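# Seat the lid fully onto the box with suction arm

## Task

Place the lid onto the box so it sits fully down; it must stay seated without the robot holding it, and the robot must release it and move away at the end.

## Robot and tools

Robot: a single FANUC CRX-5iA arm carrying a vacuum cup instead of fingers. The controlled point is the cup point: the centre of the cup rim when nothing touches it. The cup faces along the cup point's own +z axis. About 4 cm behind the rim the tool widens, with its body and wrist camera reaching roughly 9 cm sideways, so leave that much clearance around it.

Frames: each result reports end_effector_position (metres) and end_effector_quat_wxyz in the scene frame. Its origin is on the table top under the arm base, +z is up, +x is forward, and +y is to the left when facing along +x. The base may be slightly tilted, and the reported position grows less accurate at long reach. Joint positions follow URDF order J1 to J6 (waist, shoulder, elbow, forearm roll, wrist pitch, wrist roll).

Row format: every command row is 7 plain numbers, each in [-1, 1], in the order dx, dy, dz, rx, ry, rz, suction. The first six are an offset expressed in the cup point's own axes, not in scene axes. The reference is the cup pose shown in the latest result. Before any result in the scene has shown it, and for the second and later calls within a single reply, the reference is wherever the arm is when the action begins. A value of 1.0 equals 0.6 m of translation or 180 degrees of rotation. rx, ry, rz together form one rotation vector. Sending all-zero offsets is not a pause: it drives the arm back to the reference pose. Suction is on for any value above 0.01 and off at 0.01 or below, and it keeps its last setting.

execute_actions(actions, pictures): actions holds at most one item.
- An empty list sends nothing and just returns the state.
- {"rows": [...], "steps": n} runs up to 15 control steps of 1/30 s each (default 15). Each row covers one step, and the last row repeats if there are fewer rows than steps. Every row is an offset from the same reference pose, not from the row before it.
- {"steps": n} with no rows is a wait of up to 300 steps, counted from the previous result, so reply time is included.
- pictures set to false drops the camera images.
- A refused call sends the robot nothing.

move(target, speed): target is one 7-number row of offsets, same frame and reference as above. The cup point follows a straight path toward it that lasts 0.5 to 10 s; if it would take longer it stops after 10 s, short of the target. Rotation takes the shorter direction. speed is in m/s, 0.002 to 0.5, default 0.25, and rotation is capped at twice that value in rad/s. The suction value is applied at the start. The path starts once the arm is at rest, or after 3 s at most. It ignores obstacles, and the arm may lag, drift or overshoot the speed, especially when nearly straight. The result adds a move: line giving the outcome (done, off_target, moving, held, fault), any limits that acted, and the distance from target. limits=paced means the pose sent was clipped. limits=held means a check blocked some steps, after which motion can suddenly speed up.

wait(seconds): 0 to 10 s with no new command; the arm only continues toward its last clipped pose. zoom_image(camera, region): enlarges [x0,y0,x1,y1] pixels (at most 504x504) from cam_head_left, cam_head_right, cam_high, cam_low or cam_wrist. read_manual returns licence text only. finished_scene(scene) ends and grades the current scene and cannot be undone.

Motion limits: on every step the commanded pose is clipped to within 70 mm and 16 degrees of the measured pose, and damped IK puts position ahead of orientation. After an action, the arm only reaches the last clipped pose, so read the reported pose and command the remaining distance. "Hand target" gives the pose currently being driven to. "pose unreachable" or HELD means the clearance check changed or blocked the command; the base mount counts as part of the arm.

Gripping: with suction on, press the 36 mm rim flat onto a smooth surface of the lid, away from its edges, holes or seams, so it seals all the way round. suction_measured is near 0 when there is no seal and 0.83 or more on an airtight surface. part_present turns 1 at 0.50 and back to 0 below 0.45. Under vacuum the cup shortens, so a held part sits up to about 12 mm nearer the tool. To release, first rest the lid on its support (here, fully seated on the box), then turn suction off, then withdraw at least 15 mm. If the cup seals onto the table, switching suction off frees it.

Flange force is the estimated external force on the tool and includes held weight; it is noisy, especially during accelerations, and reads "no reading" near singular poses.

Things to avoid:
- Knocking anything off the table fails the task.

- The arm is stiff: aiming even slightly past a firm contact can trigger a fault. A force fault at 150 N, or a joint torque at its load limit (144 N m for J1 to J3, 36 N m for J4 to J6), stops the arm for 10 s and skips the rest of the call.
- Approach contacts slowly, with targets only just at the contact.
- Holding loads heats the motors; a MOTOR HOT line warns first, and an over-temperature fault brakes the arm.
- Loose objects may occasionally be bumped by outside pushes.

Suggested sequence: find the lid and box in the cameras, seal onto the lid's top centre, lift, move above the box, lower gently until seated, switch suction off, rise clear, confirm the lid stays down, then call finished_scene.

Each tool is called after "Request:" as name([rows], argument=value, ...), one row to a line, values as JSON.

## Session

Request:
execute_actions(actions=[])

Scene clock: 0.00 s of 5000.00 s.
end_effector_position=(+0.5020, +0.0229, +0.3950) suction_measured=0.01 part_present=0 end_effector_quat_wxyz=(+0.000, -0.020, +1.000, -0.003)
Joint positions: [ 0.263  0.128  0.195  0.003 -1.632 -0.266]
Joint velocities: [-0.    -0.     0.001  0.     0.     0.   ]
Flange force (N, the push that the arm receives, along the end effector's own x y z axes): no reading
Hand target: +0.502, +0.023, +0.395; +0.000, -0.020, +1.000, -0.003

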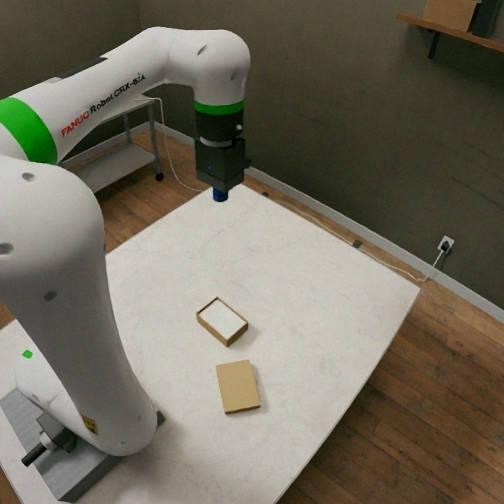

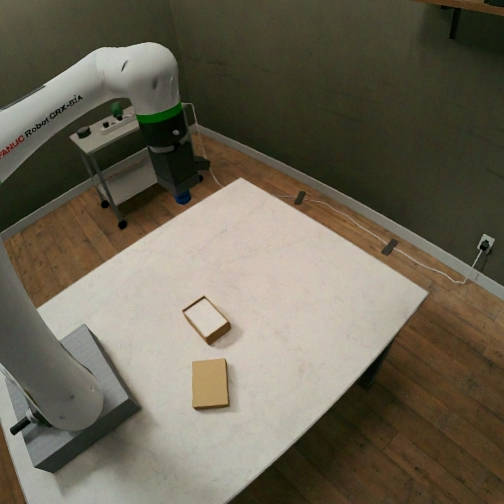

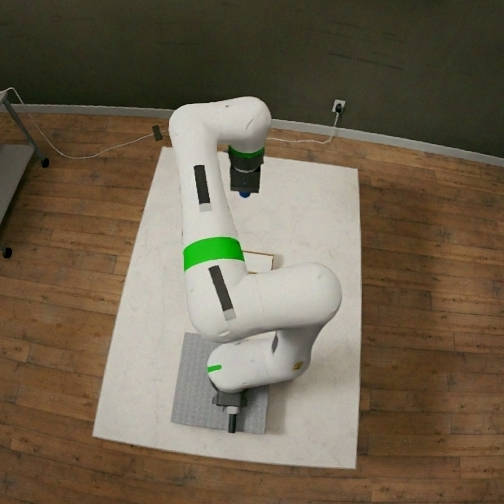

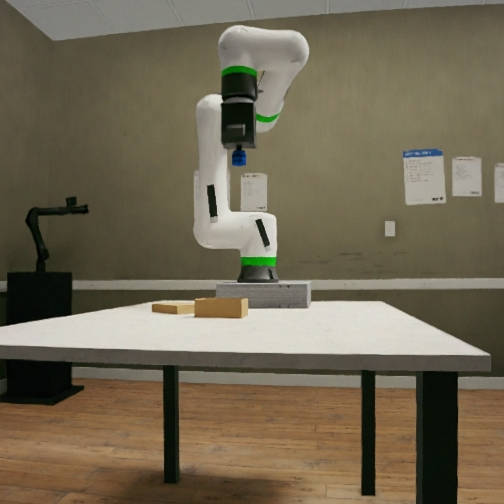

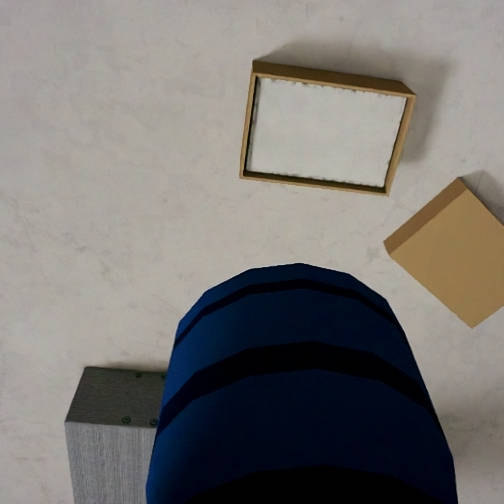

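Request:
move(target=[0.03,-0.11,0.333,0,0,0.04,0])

Request:
move(target=[0.14,-0.2,0,0,0,0.205,0])

Scene clock: 15.33 s of 5000.00 s.
end_effector_position=(+0.4869, -0.0448, +0.1955) suction_measured=0.01 part_present=0 end_effector_quat_wxyz=(+0.000, +0.042, +0.999, -0.004)
Joint positions: [ 0.134  0.178 -0.223  0.003 -1.163 -0.263]
Joint velocities: [0.    0.001 0.001 0.    0.001 0.001]
Flange force (N, the push that the arm receives, along the end effector's own x y z axes): [0.9 -1.8 -0.7]
Hand target: +0.487, -0.045, +0.196; +0.000, +0.042, +0.999, -0.004
Off the commanded pose: 0.000 m, 0 deg.
After step 90, 11.07 s passed at rest.
move: done

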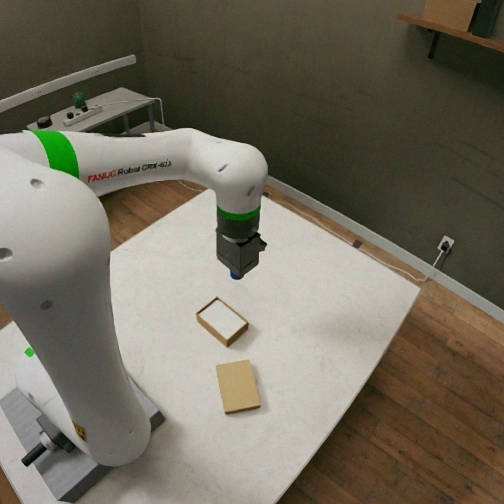

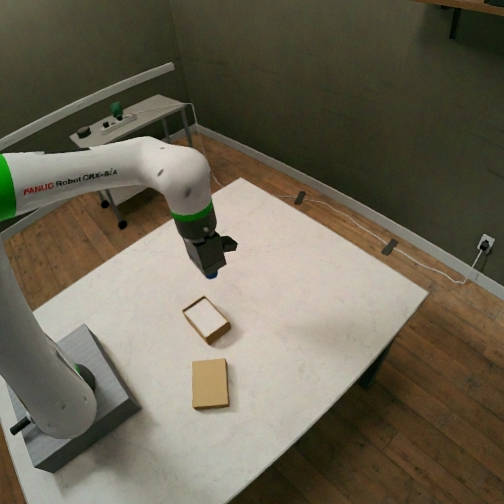

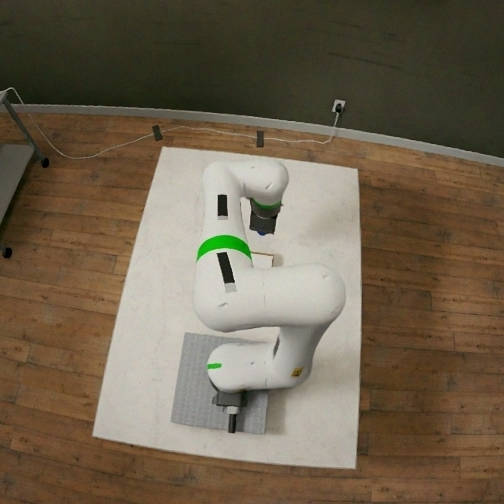

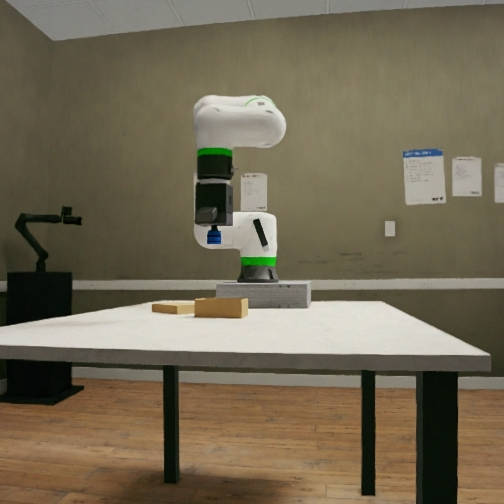

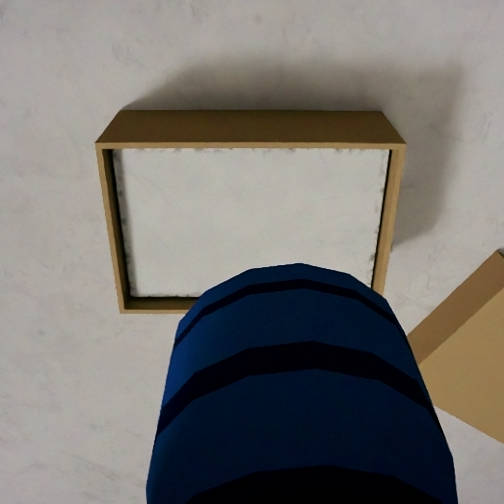

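Scene clock: 17.00 s of 5000.00 s.
end_effector_position=(+0.3932, -0.1579, +0.1965) suction_measured=0.01 part_present=0 end_effector_quat_wxyz=(+0.001, +0.356, +0.934, -0.004)
Joint positions: [-0.114  0.019 -0.399  0.003 -1.147 -0.659]
Joint velocities: [ 0.     0.    -0.001  0.    -0.    -0.001]
Flange force (N, the push that the arm receives, along the end effector's own x y z axes): [2.8 -4.9 -1.1]
Hand target: +0.393, -0.158, +0.197; +0.001, +0.356, +0.934, -0.004
Off the commanded pose: 0.001 m, 0 deg.
move: done

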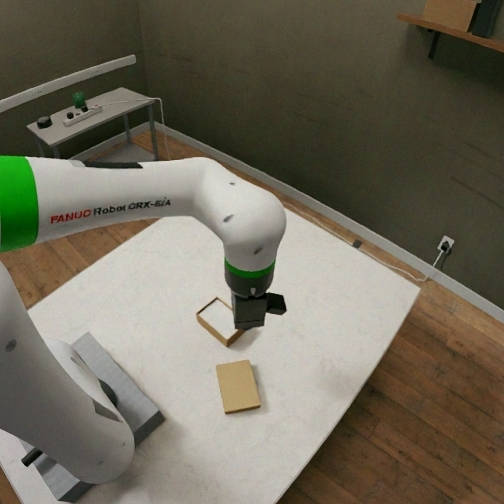

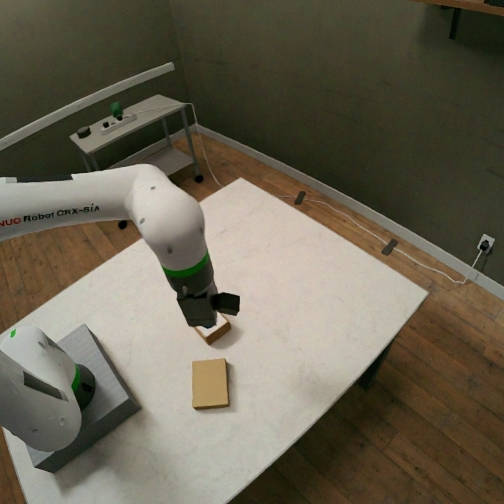

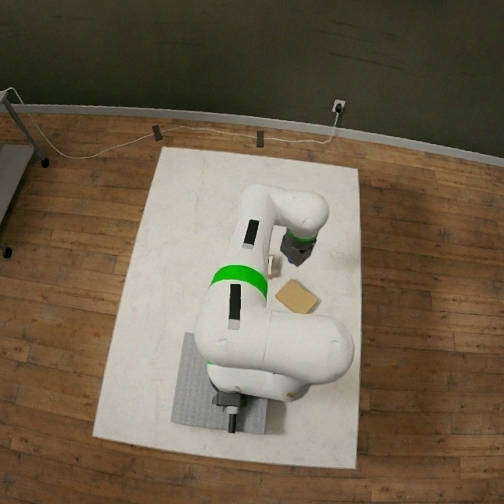

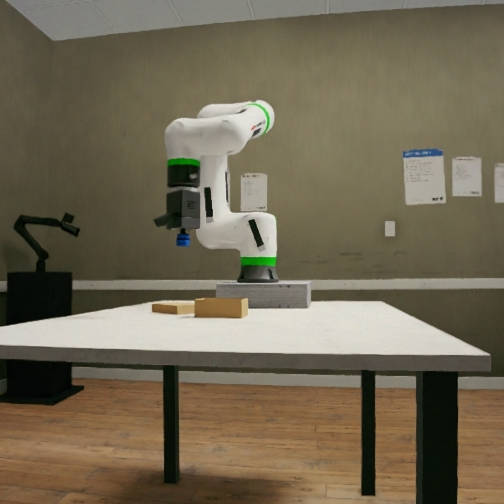

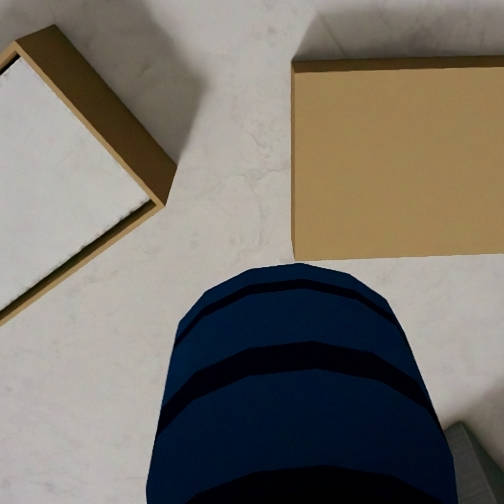

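Request:
move(target=[0.048,-0.1325,0.226,0,0,-0.007,0])

Scene clock: 33.23 s of 5000.00 s.
end_effector_position=(+0.3189, -0.1993, +0.0612) suction_measured=0.01 part_present=0 end_effector_quat_wxyz=(+0.001, +0.345, +0.939, -0.004)
Joint positions: [-0.247  0.123 -0.675  0.003 -0.767 -0.504]
Joint velocities: [-0.001  0.001  0.001 -0.     0.    -0.   ]
Flange force (N, the push that the arm receives, along the end effector's own x y z axes): [-3.9 -1.9 -1.0]
Hand target: +0.319, -0.199, +0.061; +0.001, +0.345, +0.938, -0.004
Off the commanded pose: 0.000 m, 0 deg.
After step 90, 12.13 s passed at rest.
move: done

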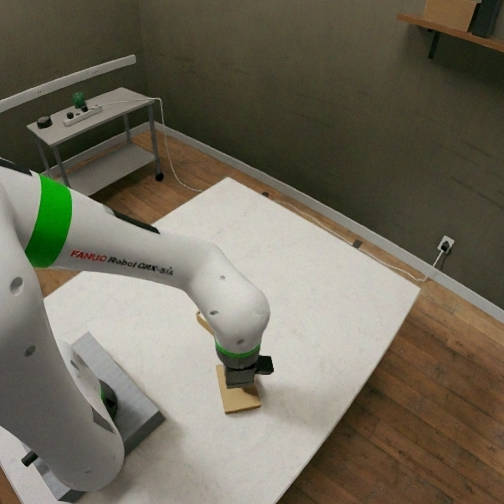

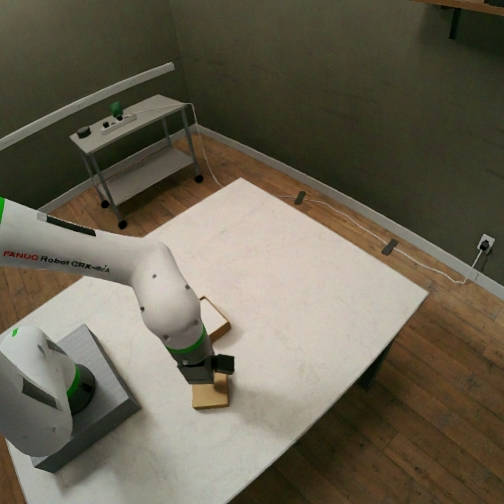

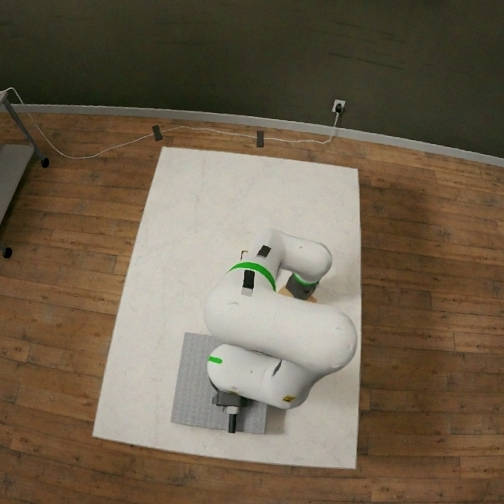

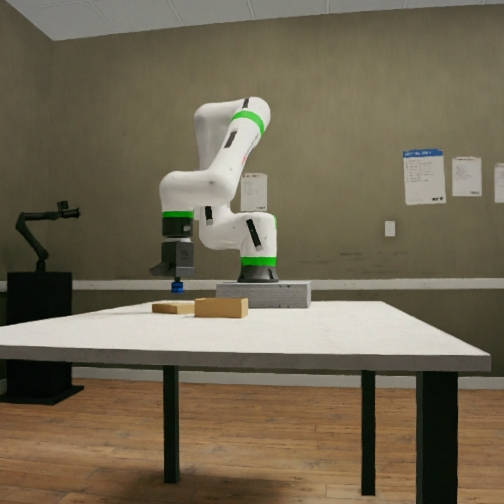

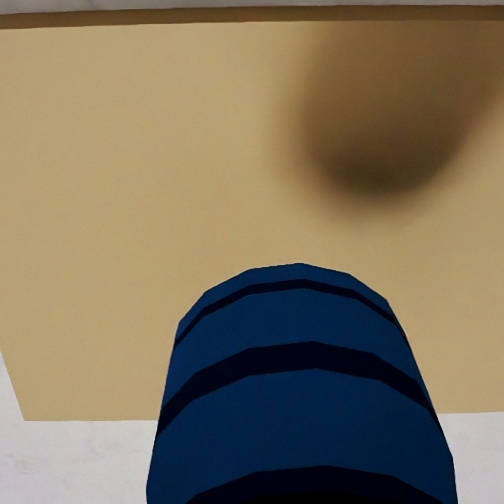

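Request:
move(target=[0,0,0.065,0,0,-0.006,1], speed=0.03)

Request:
move(target=[0,0,-0.12,0,0,0,1], speed=0.12)

Scene clock: 46.93 s of 5000.00 s.
end_effector_position=(+0.3189, -0.1995, +0.0220) suction_measured=0.96 part_present=1 end_effector_quat_wxyz=(+0.001, +0.336, +0.942, -0.004)
Joint positions: [-0.247  0.216 -0.697  0.003 -0.652 -0.485]
Joint velocities: [-0.    -0.    -0.001  0.     0.     0.001]
Flange force (N, the push that the arm receives, along the end effector's own x y z axes): [-0.1 -2.4 -0.9]
Hand target: +0.319, -0.199, +0.022; +0.001, +0.336, +0.942, -0.004
Off the commanded pose: 0.000 m, 0 deg.
After step 90, 9.13 s passed at rest.
move: done

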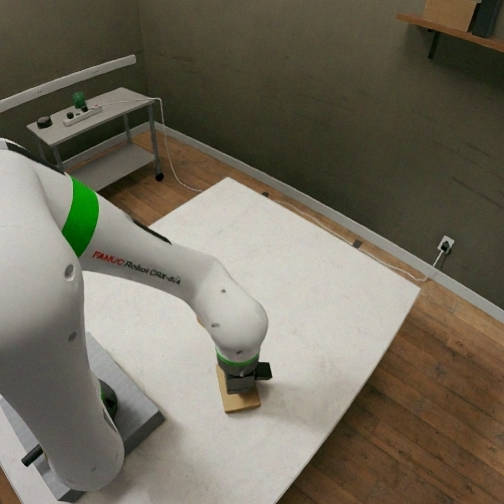

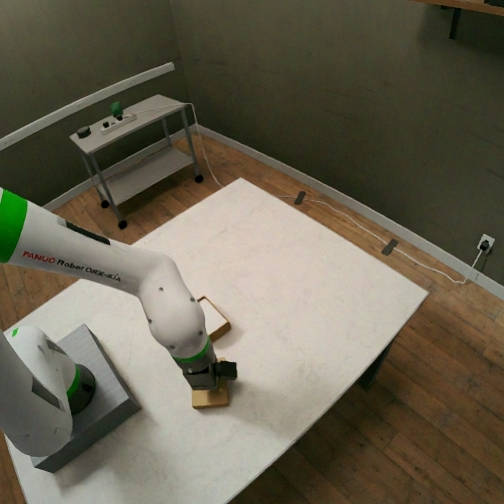

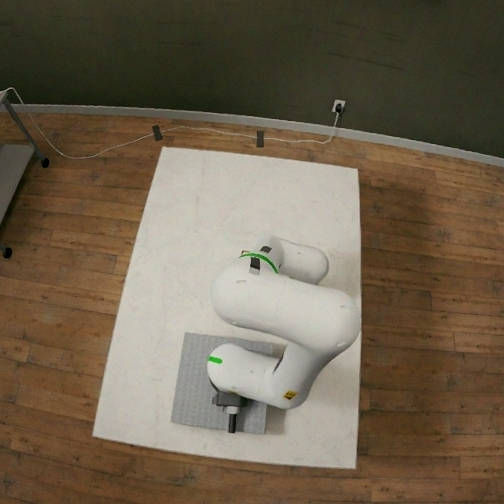

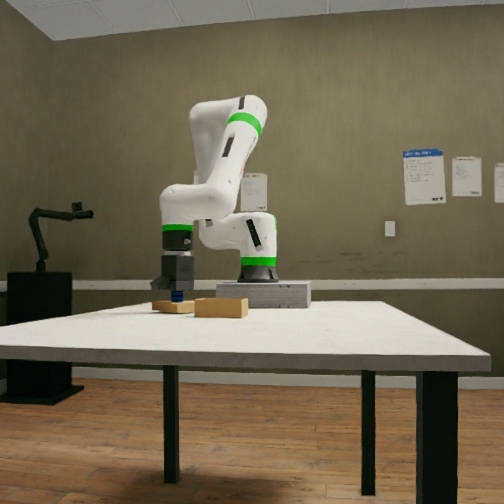

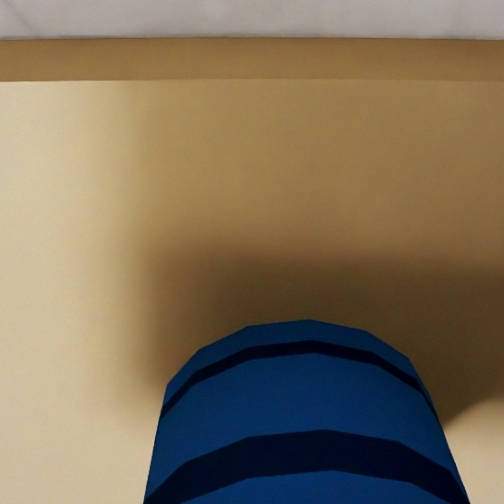

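Scene clock: 47.90 s of 5000.00 s.
end_effector_position=(+0.3189, -0.1991, +0.0943) suction_measured=0.98 part_present=1 end_effector_quat_wxyz=(+0.001, +0.336, +0.942, -0.005)
Joint positions: [-0.247  0.053 -0.648  0.003 -0.865 -0.485]
Joint velocities: [ 0.001 -0.001  0.003 -0.001 -0.001  0.001]
Flange force (N, the push that the arm receives, along the end effector's own x y z axes): [0.2 -4.7 -1.5]
Hand target: +0.319, -0.199, +0.094; +0.001, +0.336, +0.942, -0.005
Off the commanded pose: 0.000 m, 0 deg.
move: done

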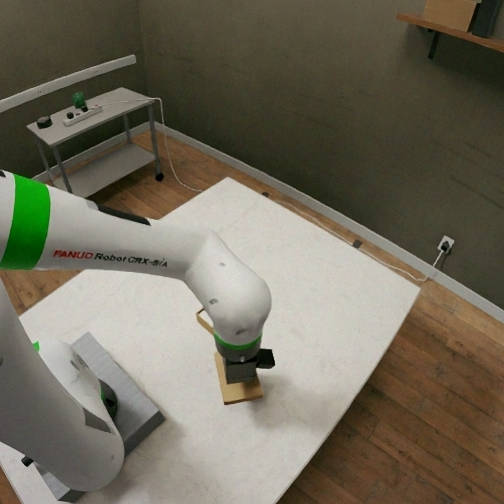

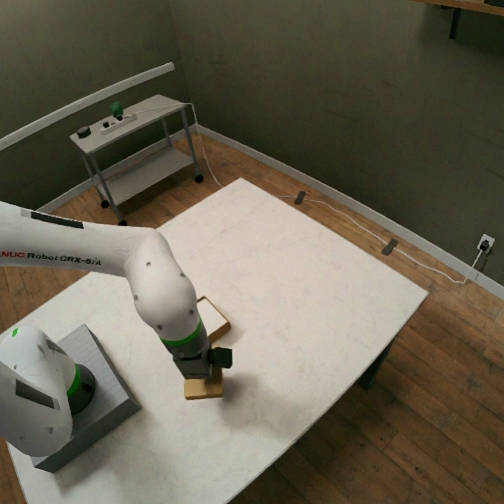

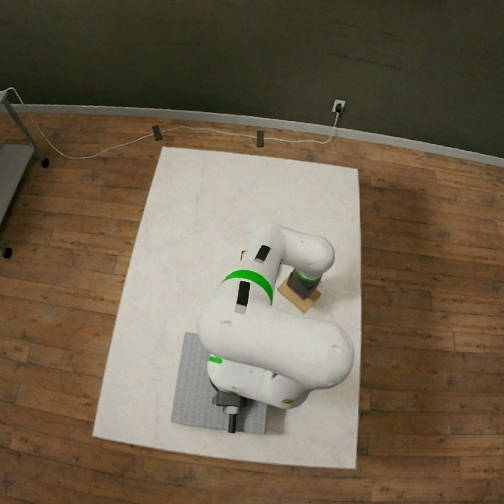

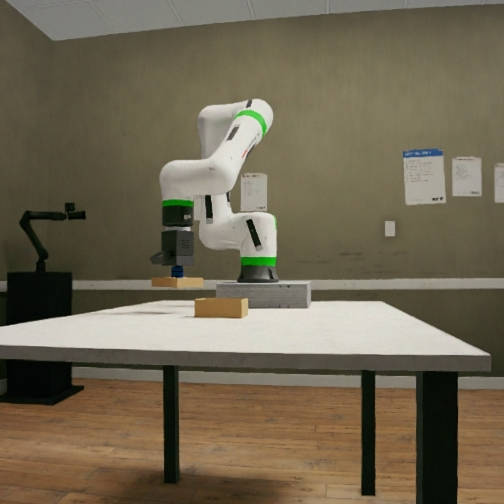

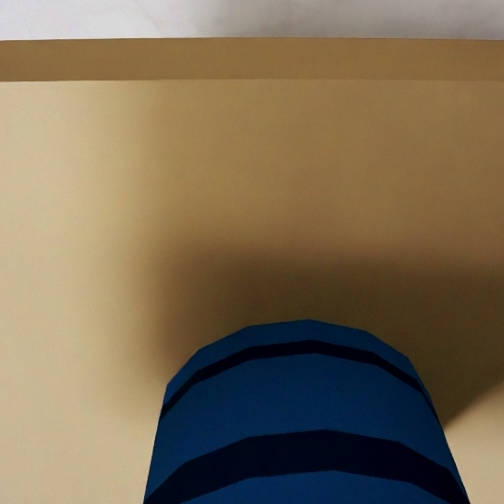

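Request:
move(target=[0.0263,0.334,0.022,0,0,-0.1905,1], speed=0.2)

Request:
zoom_image(camera="cam_low", region=[170,240,280,330])

Scene clock: 71.47 s of 5000.00 s.
end_effector_position=(+0.4337, -0.0330, +0.0796) suction_measured=0.98 part_present=1 end_effector_quat_wxyz=(+0.000, +0.044, +0.999, -0.003)
Joint positions: [ 0.185  0.215 -0.498  0.003 -0.852 -0.319]
Joint velocities: [-0.     0.001  0.002 -0.001  0.     0.001]
Flange force (N, the push that the arm receives, along the end effector's own x y z axes): [0.7 -1.5 1.8]
Hand target: +0.434, -0.033, +0.080; +0.000, +0.044, +0.999, -0.003
Off the commanded pose: 0.001 m, 0 deg.
After step 90, 18.70 s passed at rest.
move: done

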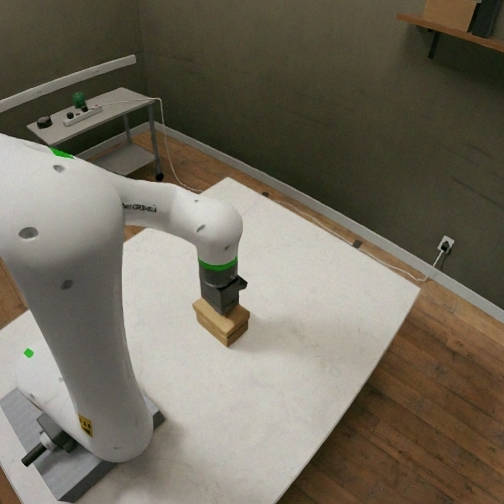

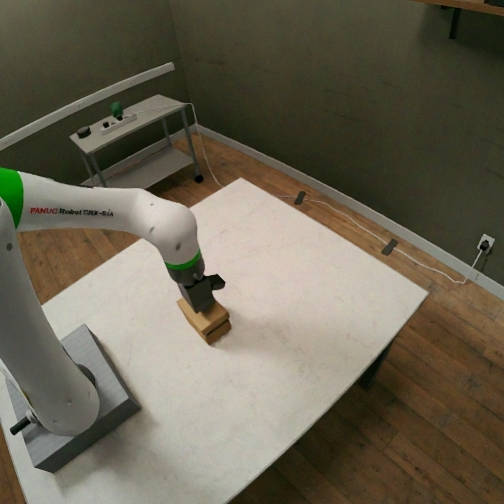

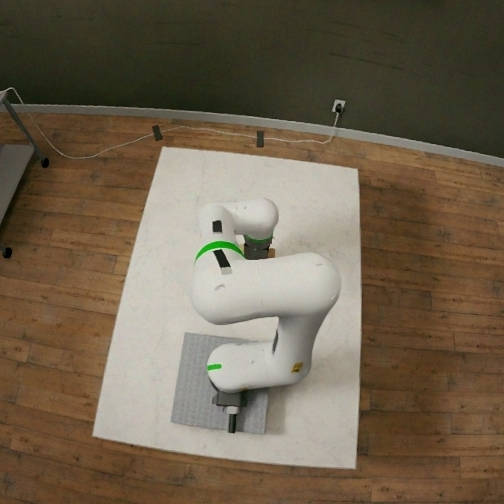

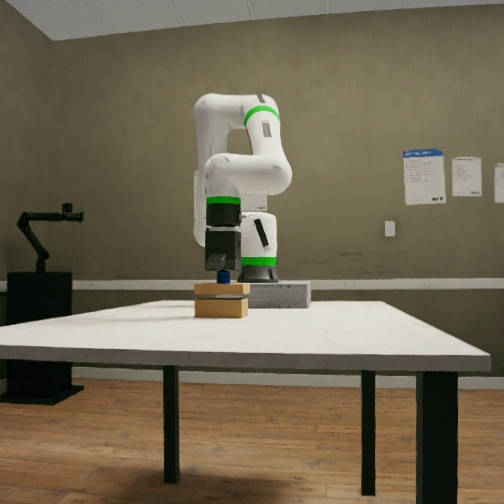

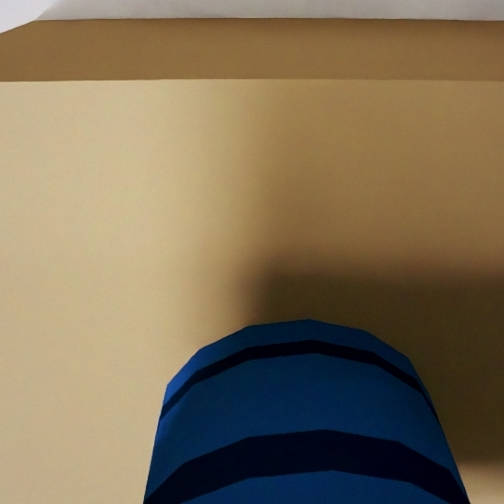

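Region (170, 240, 280, 330) of cam_low's 504x504 image, scaled by 4.582, with more detail than that image has; it fills the top 412 rows of this view, and the rest is white.

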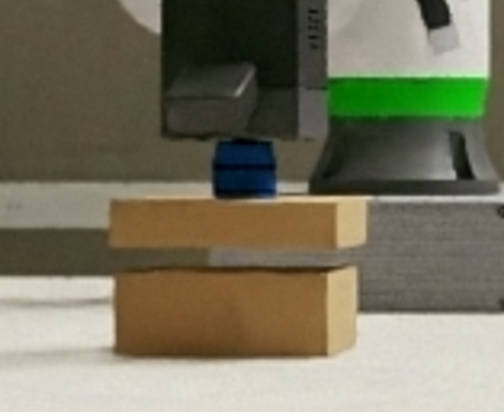

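Request:
move(target=[-0.003,-0.002,0.012,0,0,0,1], speed=0.02)

Request:
zoom_image(camera="cam_low", region=[170,240,280,330])

Request:
zoom_image(camera="cam_head_left", region=[180,280,260,360])

Scene clock: 88.73 s of 5000.00 s.
end_effector_position=(+0.4353, -0.0344, +0.0724) suction_measured=0.98 part_present=1 end_effector_quat_wxyz=(+0.000, +0.044, +0.999, -0.003)
Joint positions: [ 0.181  0.232 -0.498  0.003 -0.834 -0.315]
Joint velocities: [-0.     0.001 -0.001  0.     0.     0.003]
Flange force (N, the push that the arm receives, along the end effector's own x y z axes): [3.3 -0.3 -3.4]
Hand target: +0.435, -0.034, +0.072; +0.000, +0.044, +0.999, -0.003
Off the commanded pose: 0.000 m, 0 deg.
After step 90, 13.57 s passed at rest.
move: done

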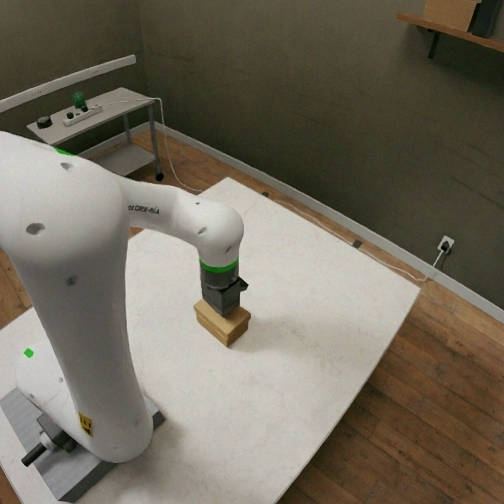

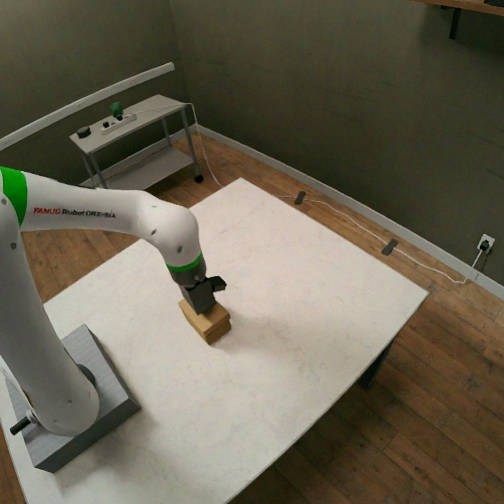

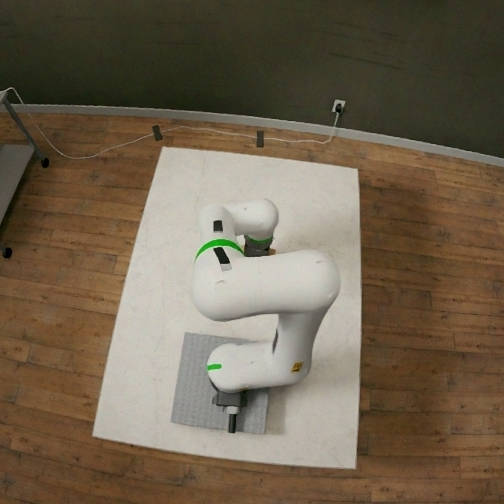

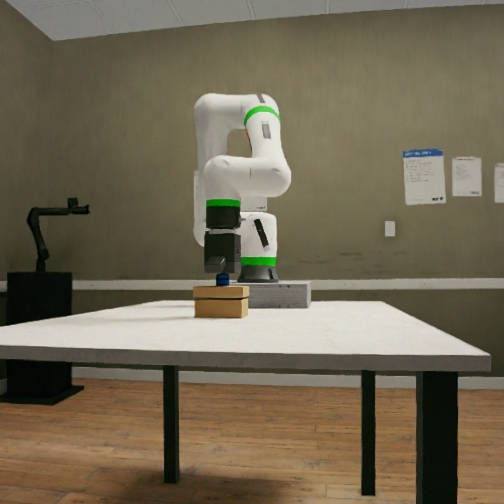

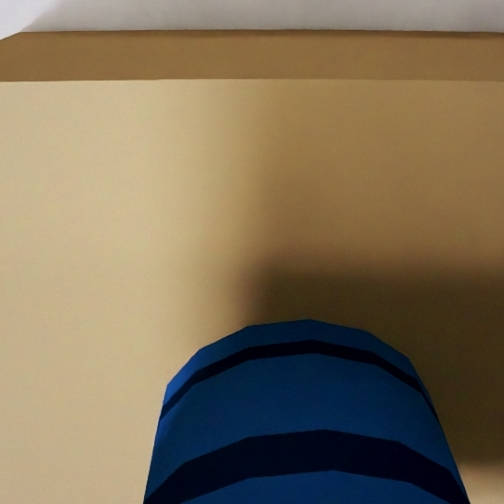

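Region (170, 240, 280, 330) of cam_low's 504x504 image, scaled by 4.582, with more detail than that image has; it fills the top 412 rows of this view, and the rest is white.

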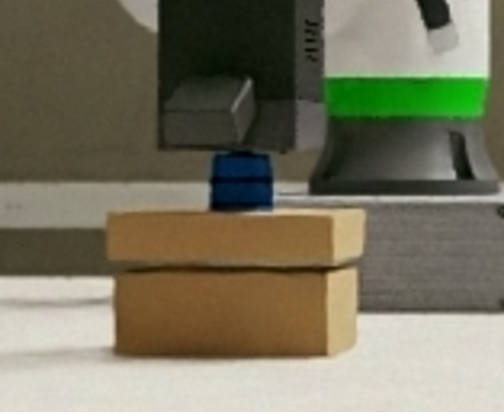

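Region (180, 280, 260, 360) of cam_head_left's 504x504 image, scaled by 6.300, with more detail than that image has.

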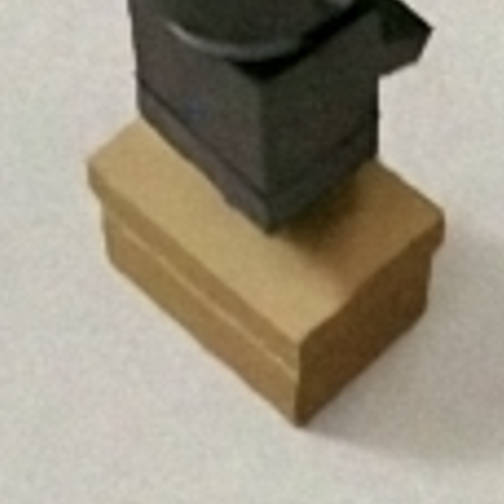

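Request:
move(target=[-0.0035,0.0015,0,0,0,0,1], speed=0.02)

Request:
move(target=[0,0,0.016,0,0,0,1], speed=0.01)

Request:
zoom_image(camera="cam_low", region=[170,240,280,330])

Scene clock: 105.10 s of 5000.00 s.
end_effector_position=(+0.4375, -0.0337, +0.0724) suction_measured=0.98 part_present=1 end_effector_quat_wxyz=(+0.000, +0.044, +0.999, -0.003)
Joint positions: [ 0.182  0.237 -0.492  0.003 -0.836 -0.316]
Joint velocities: [ 0.001 -0.    -0.001 -0.     0.001  0.002]
Flange force (N, the push that the arm receives, along the end effector's own x y z axes): [-0.6 -0.6 -0.8]
Hand target: +0.438, -0.034, +0.072; +0.000, +0.044, +0.999, -0.003
Off the commanded pose: 0.000 m, 0 deg.
After step 90, 12.67 s passed at rest.
move: done

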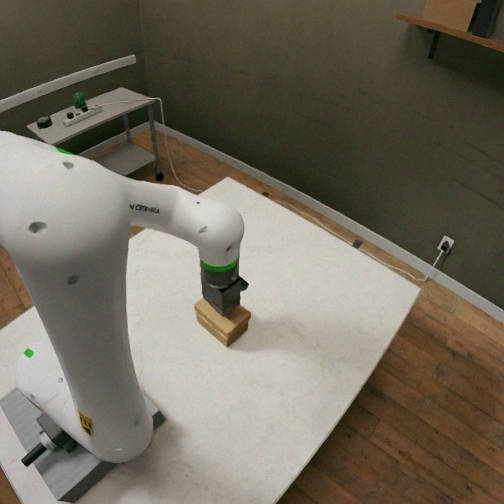

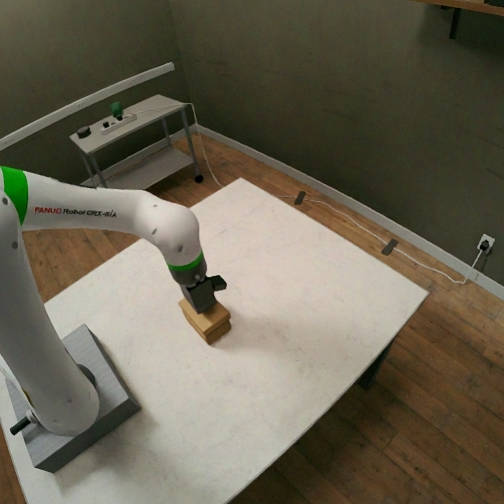

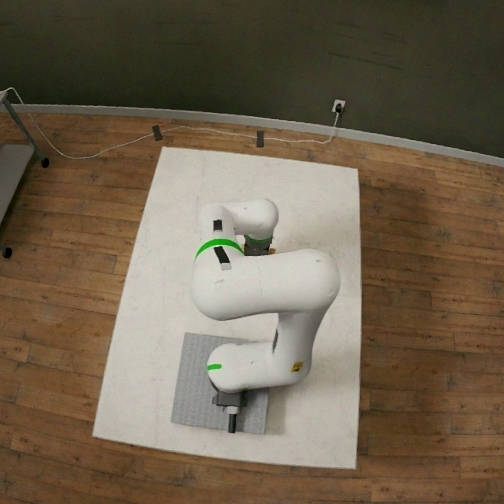

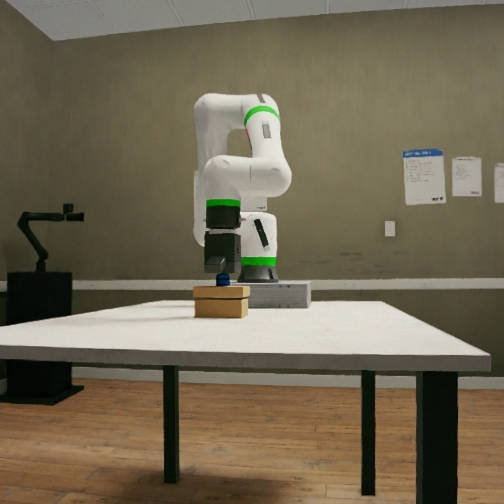

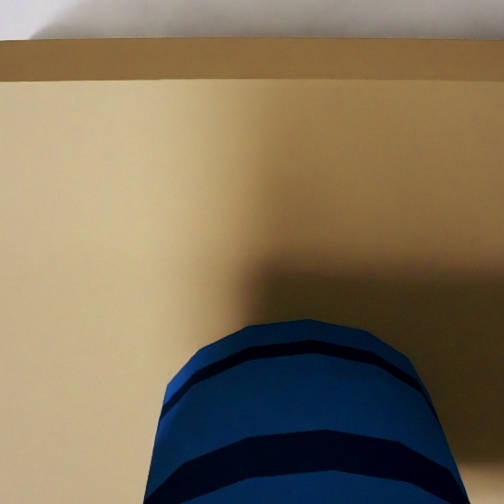

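Scene clock: 106.27 s of 5000.00 s.
end_effector_position=(+0.4376, -0.0337, +0.0629) suction_measured=0.98 part_present=1 end_effector_quat_wxyz=(+0.000, +0.044, +0.999, -0.003)
Joint positions: [ 0.182  0.255 -0.499  0.003 -0.811 -0.316]
Joint velocities: [ 0.     0.002 -0.003 -0.    -0.    -0.001]
Flange force (N, the push that the arm receives, along the end effector's own x y z axes): [1.9 10.4 -67.7]
Hand target: +0.438, -0.034, +0.063; +0.000, +0.044, +0.999, -0.003
Off the commanded pose: 0.000 m, 0 deg.
move: done

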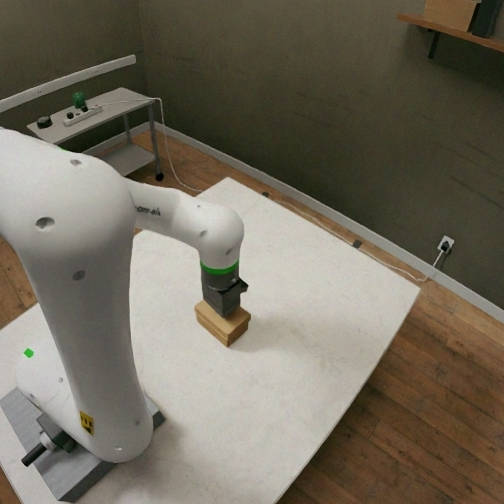

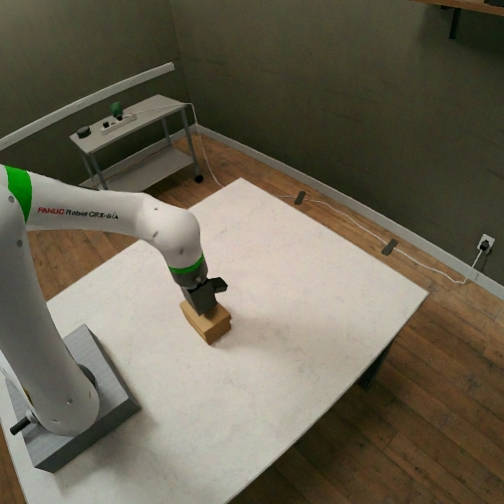

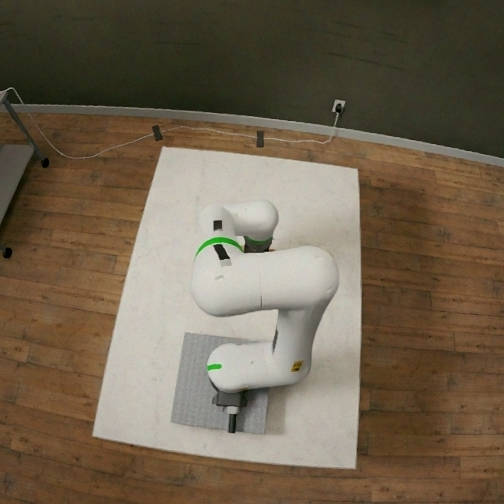

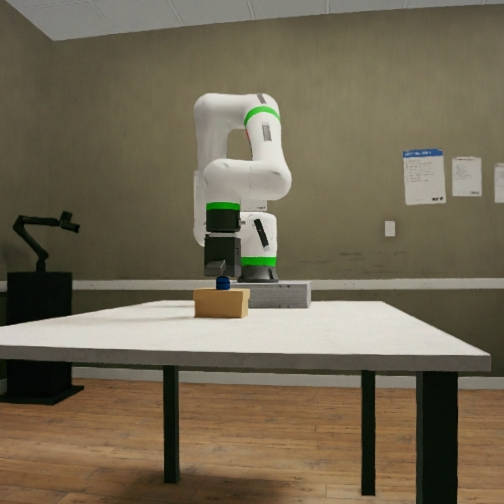

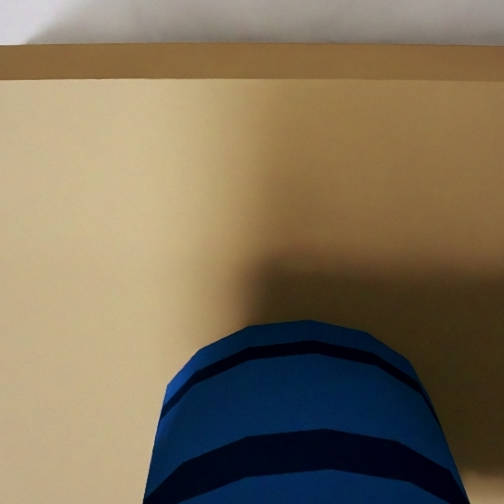

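Region (170, 240, 280, 330) of cam_low's 504x504 image, scaled by 4.582, with more detail than that image has; it fills the top 412 rows of this view, and the rest is white.

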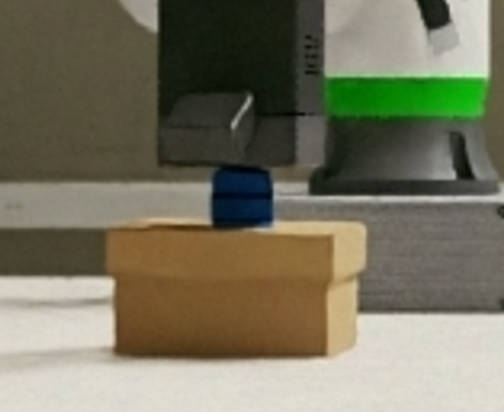

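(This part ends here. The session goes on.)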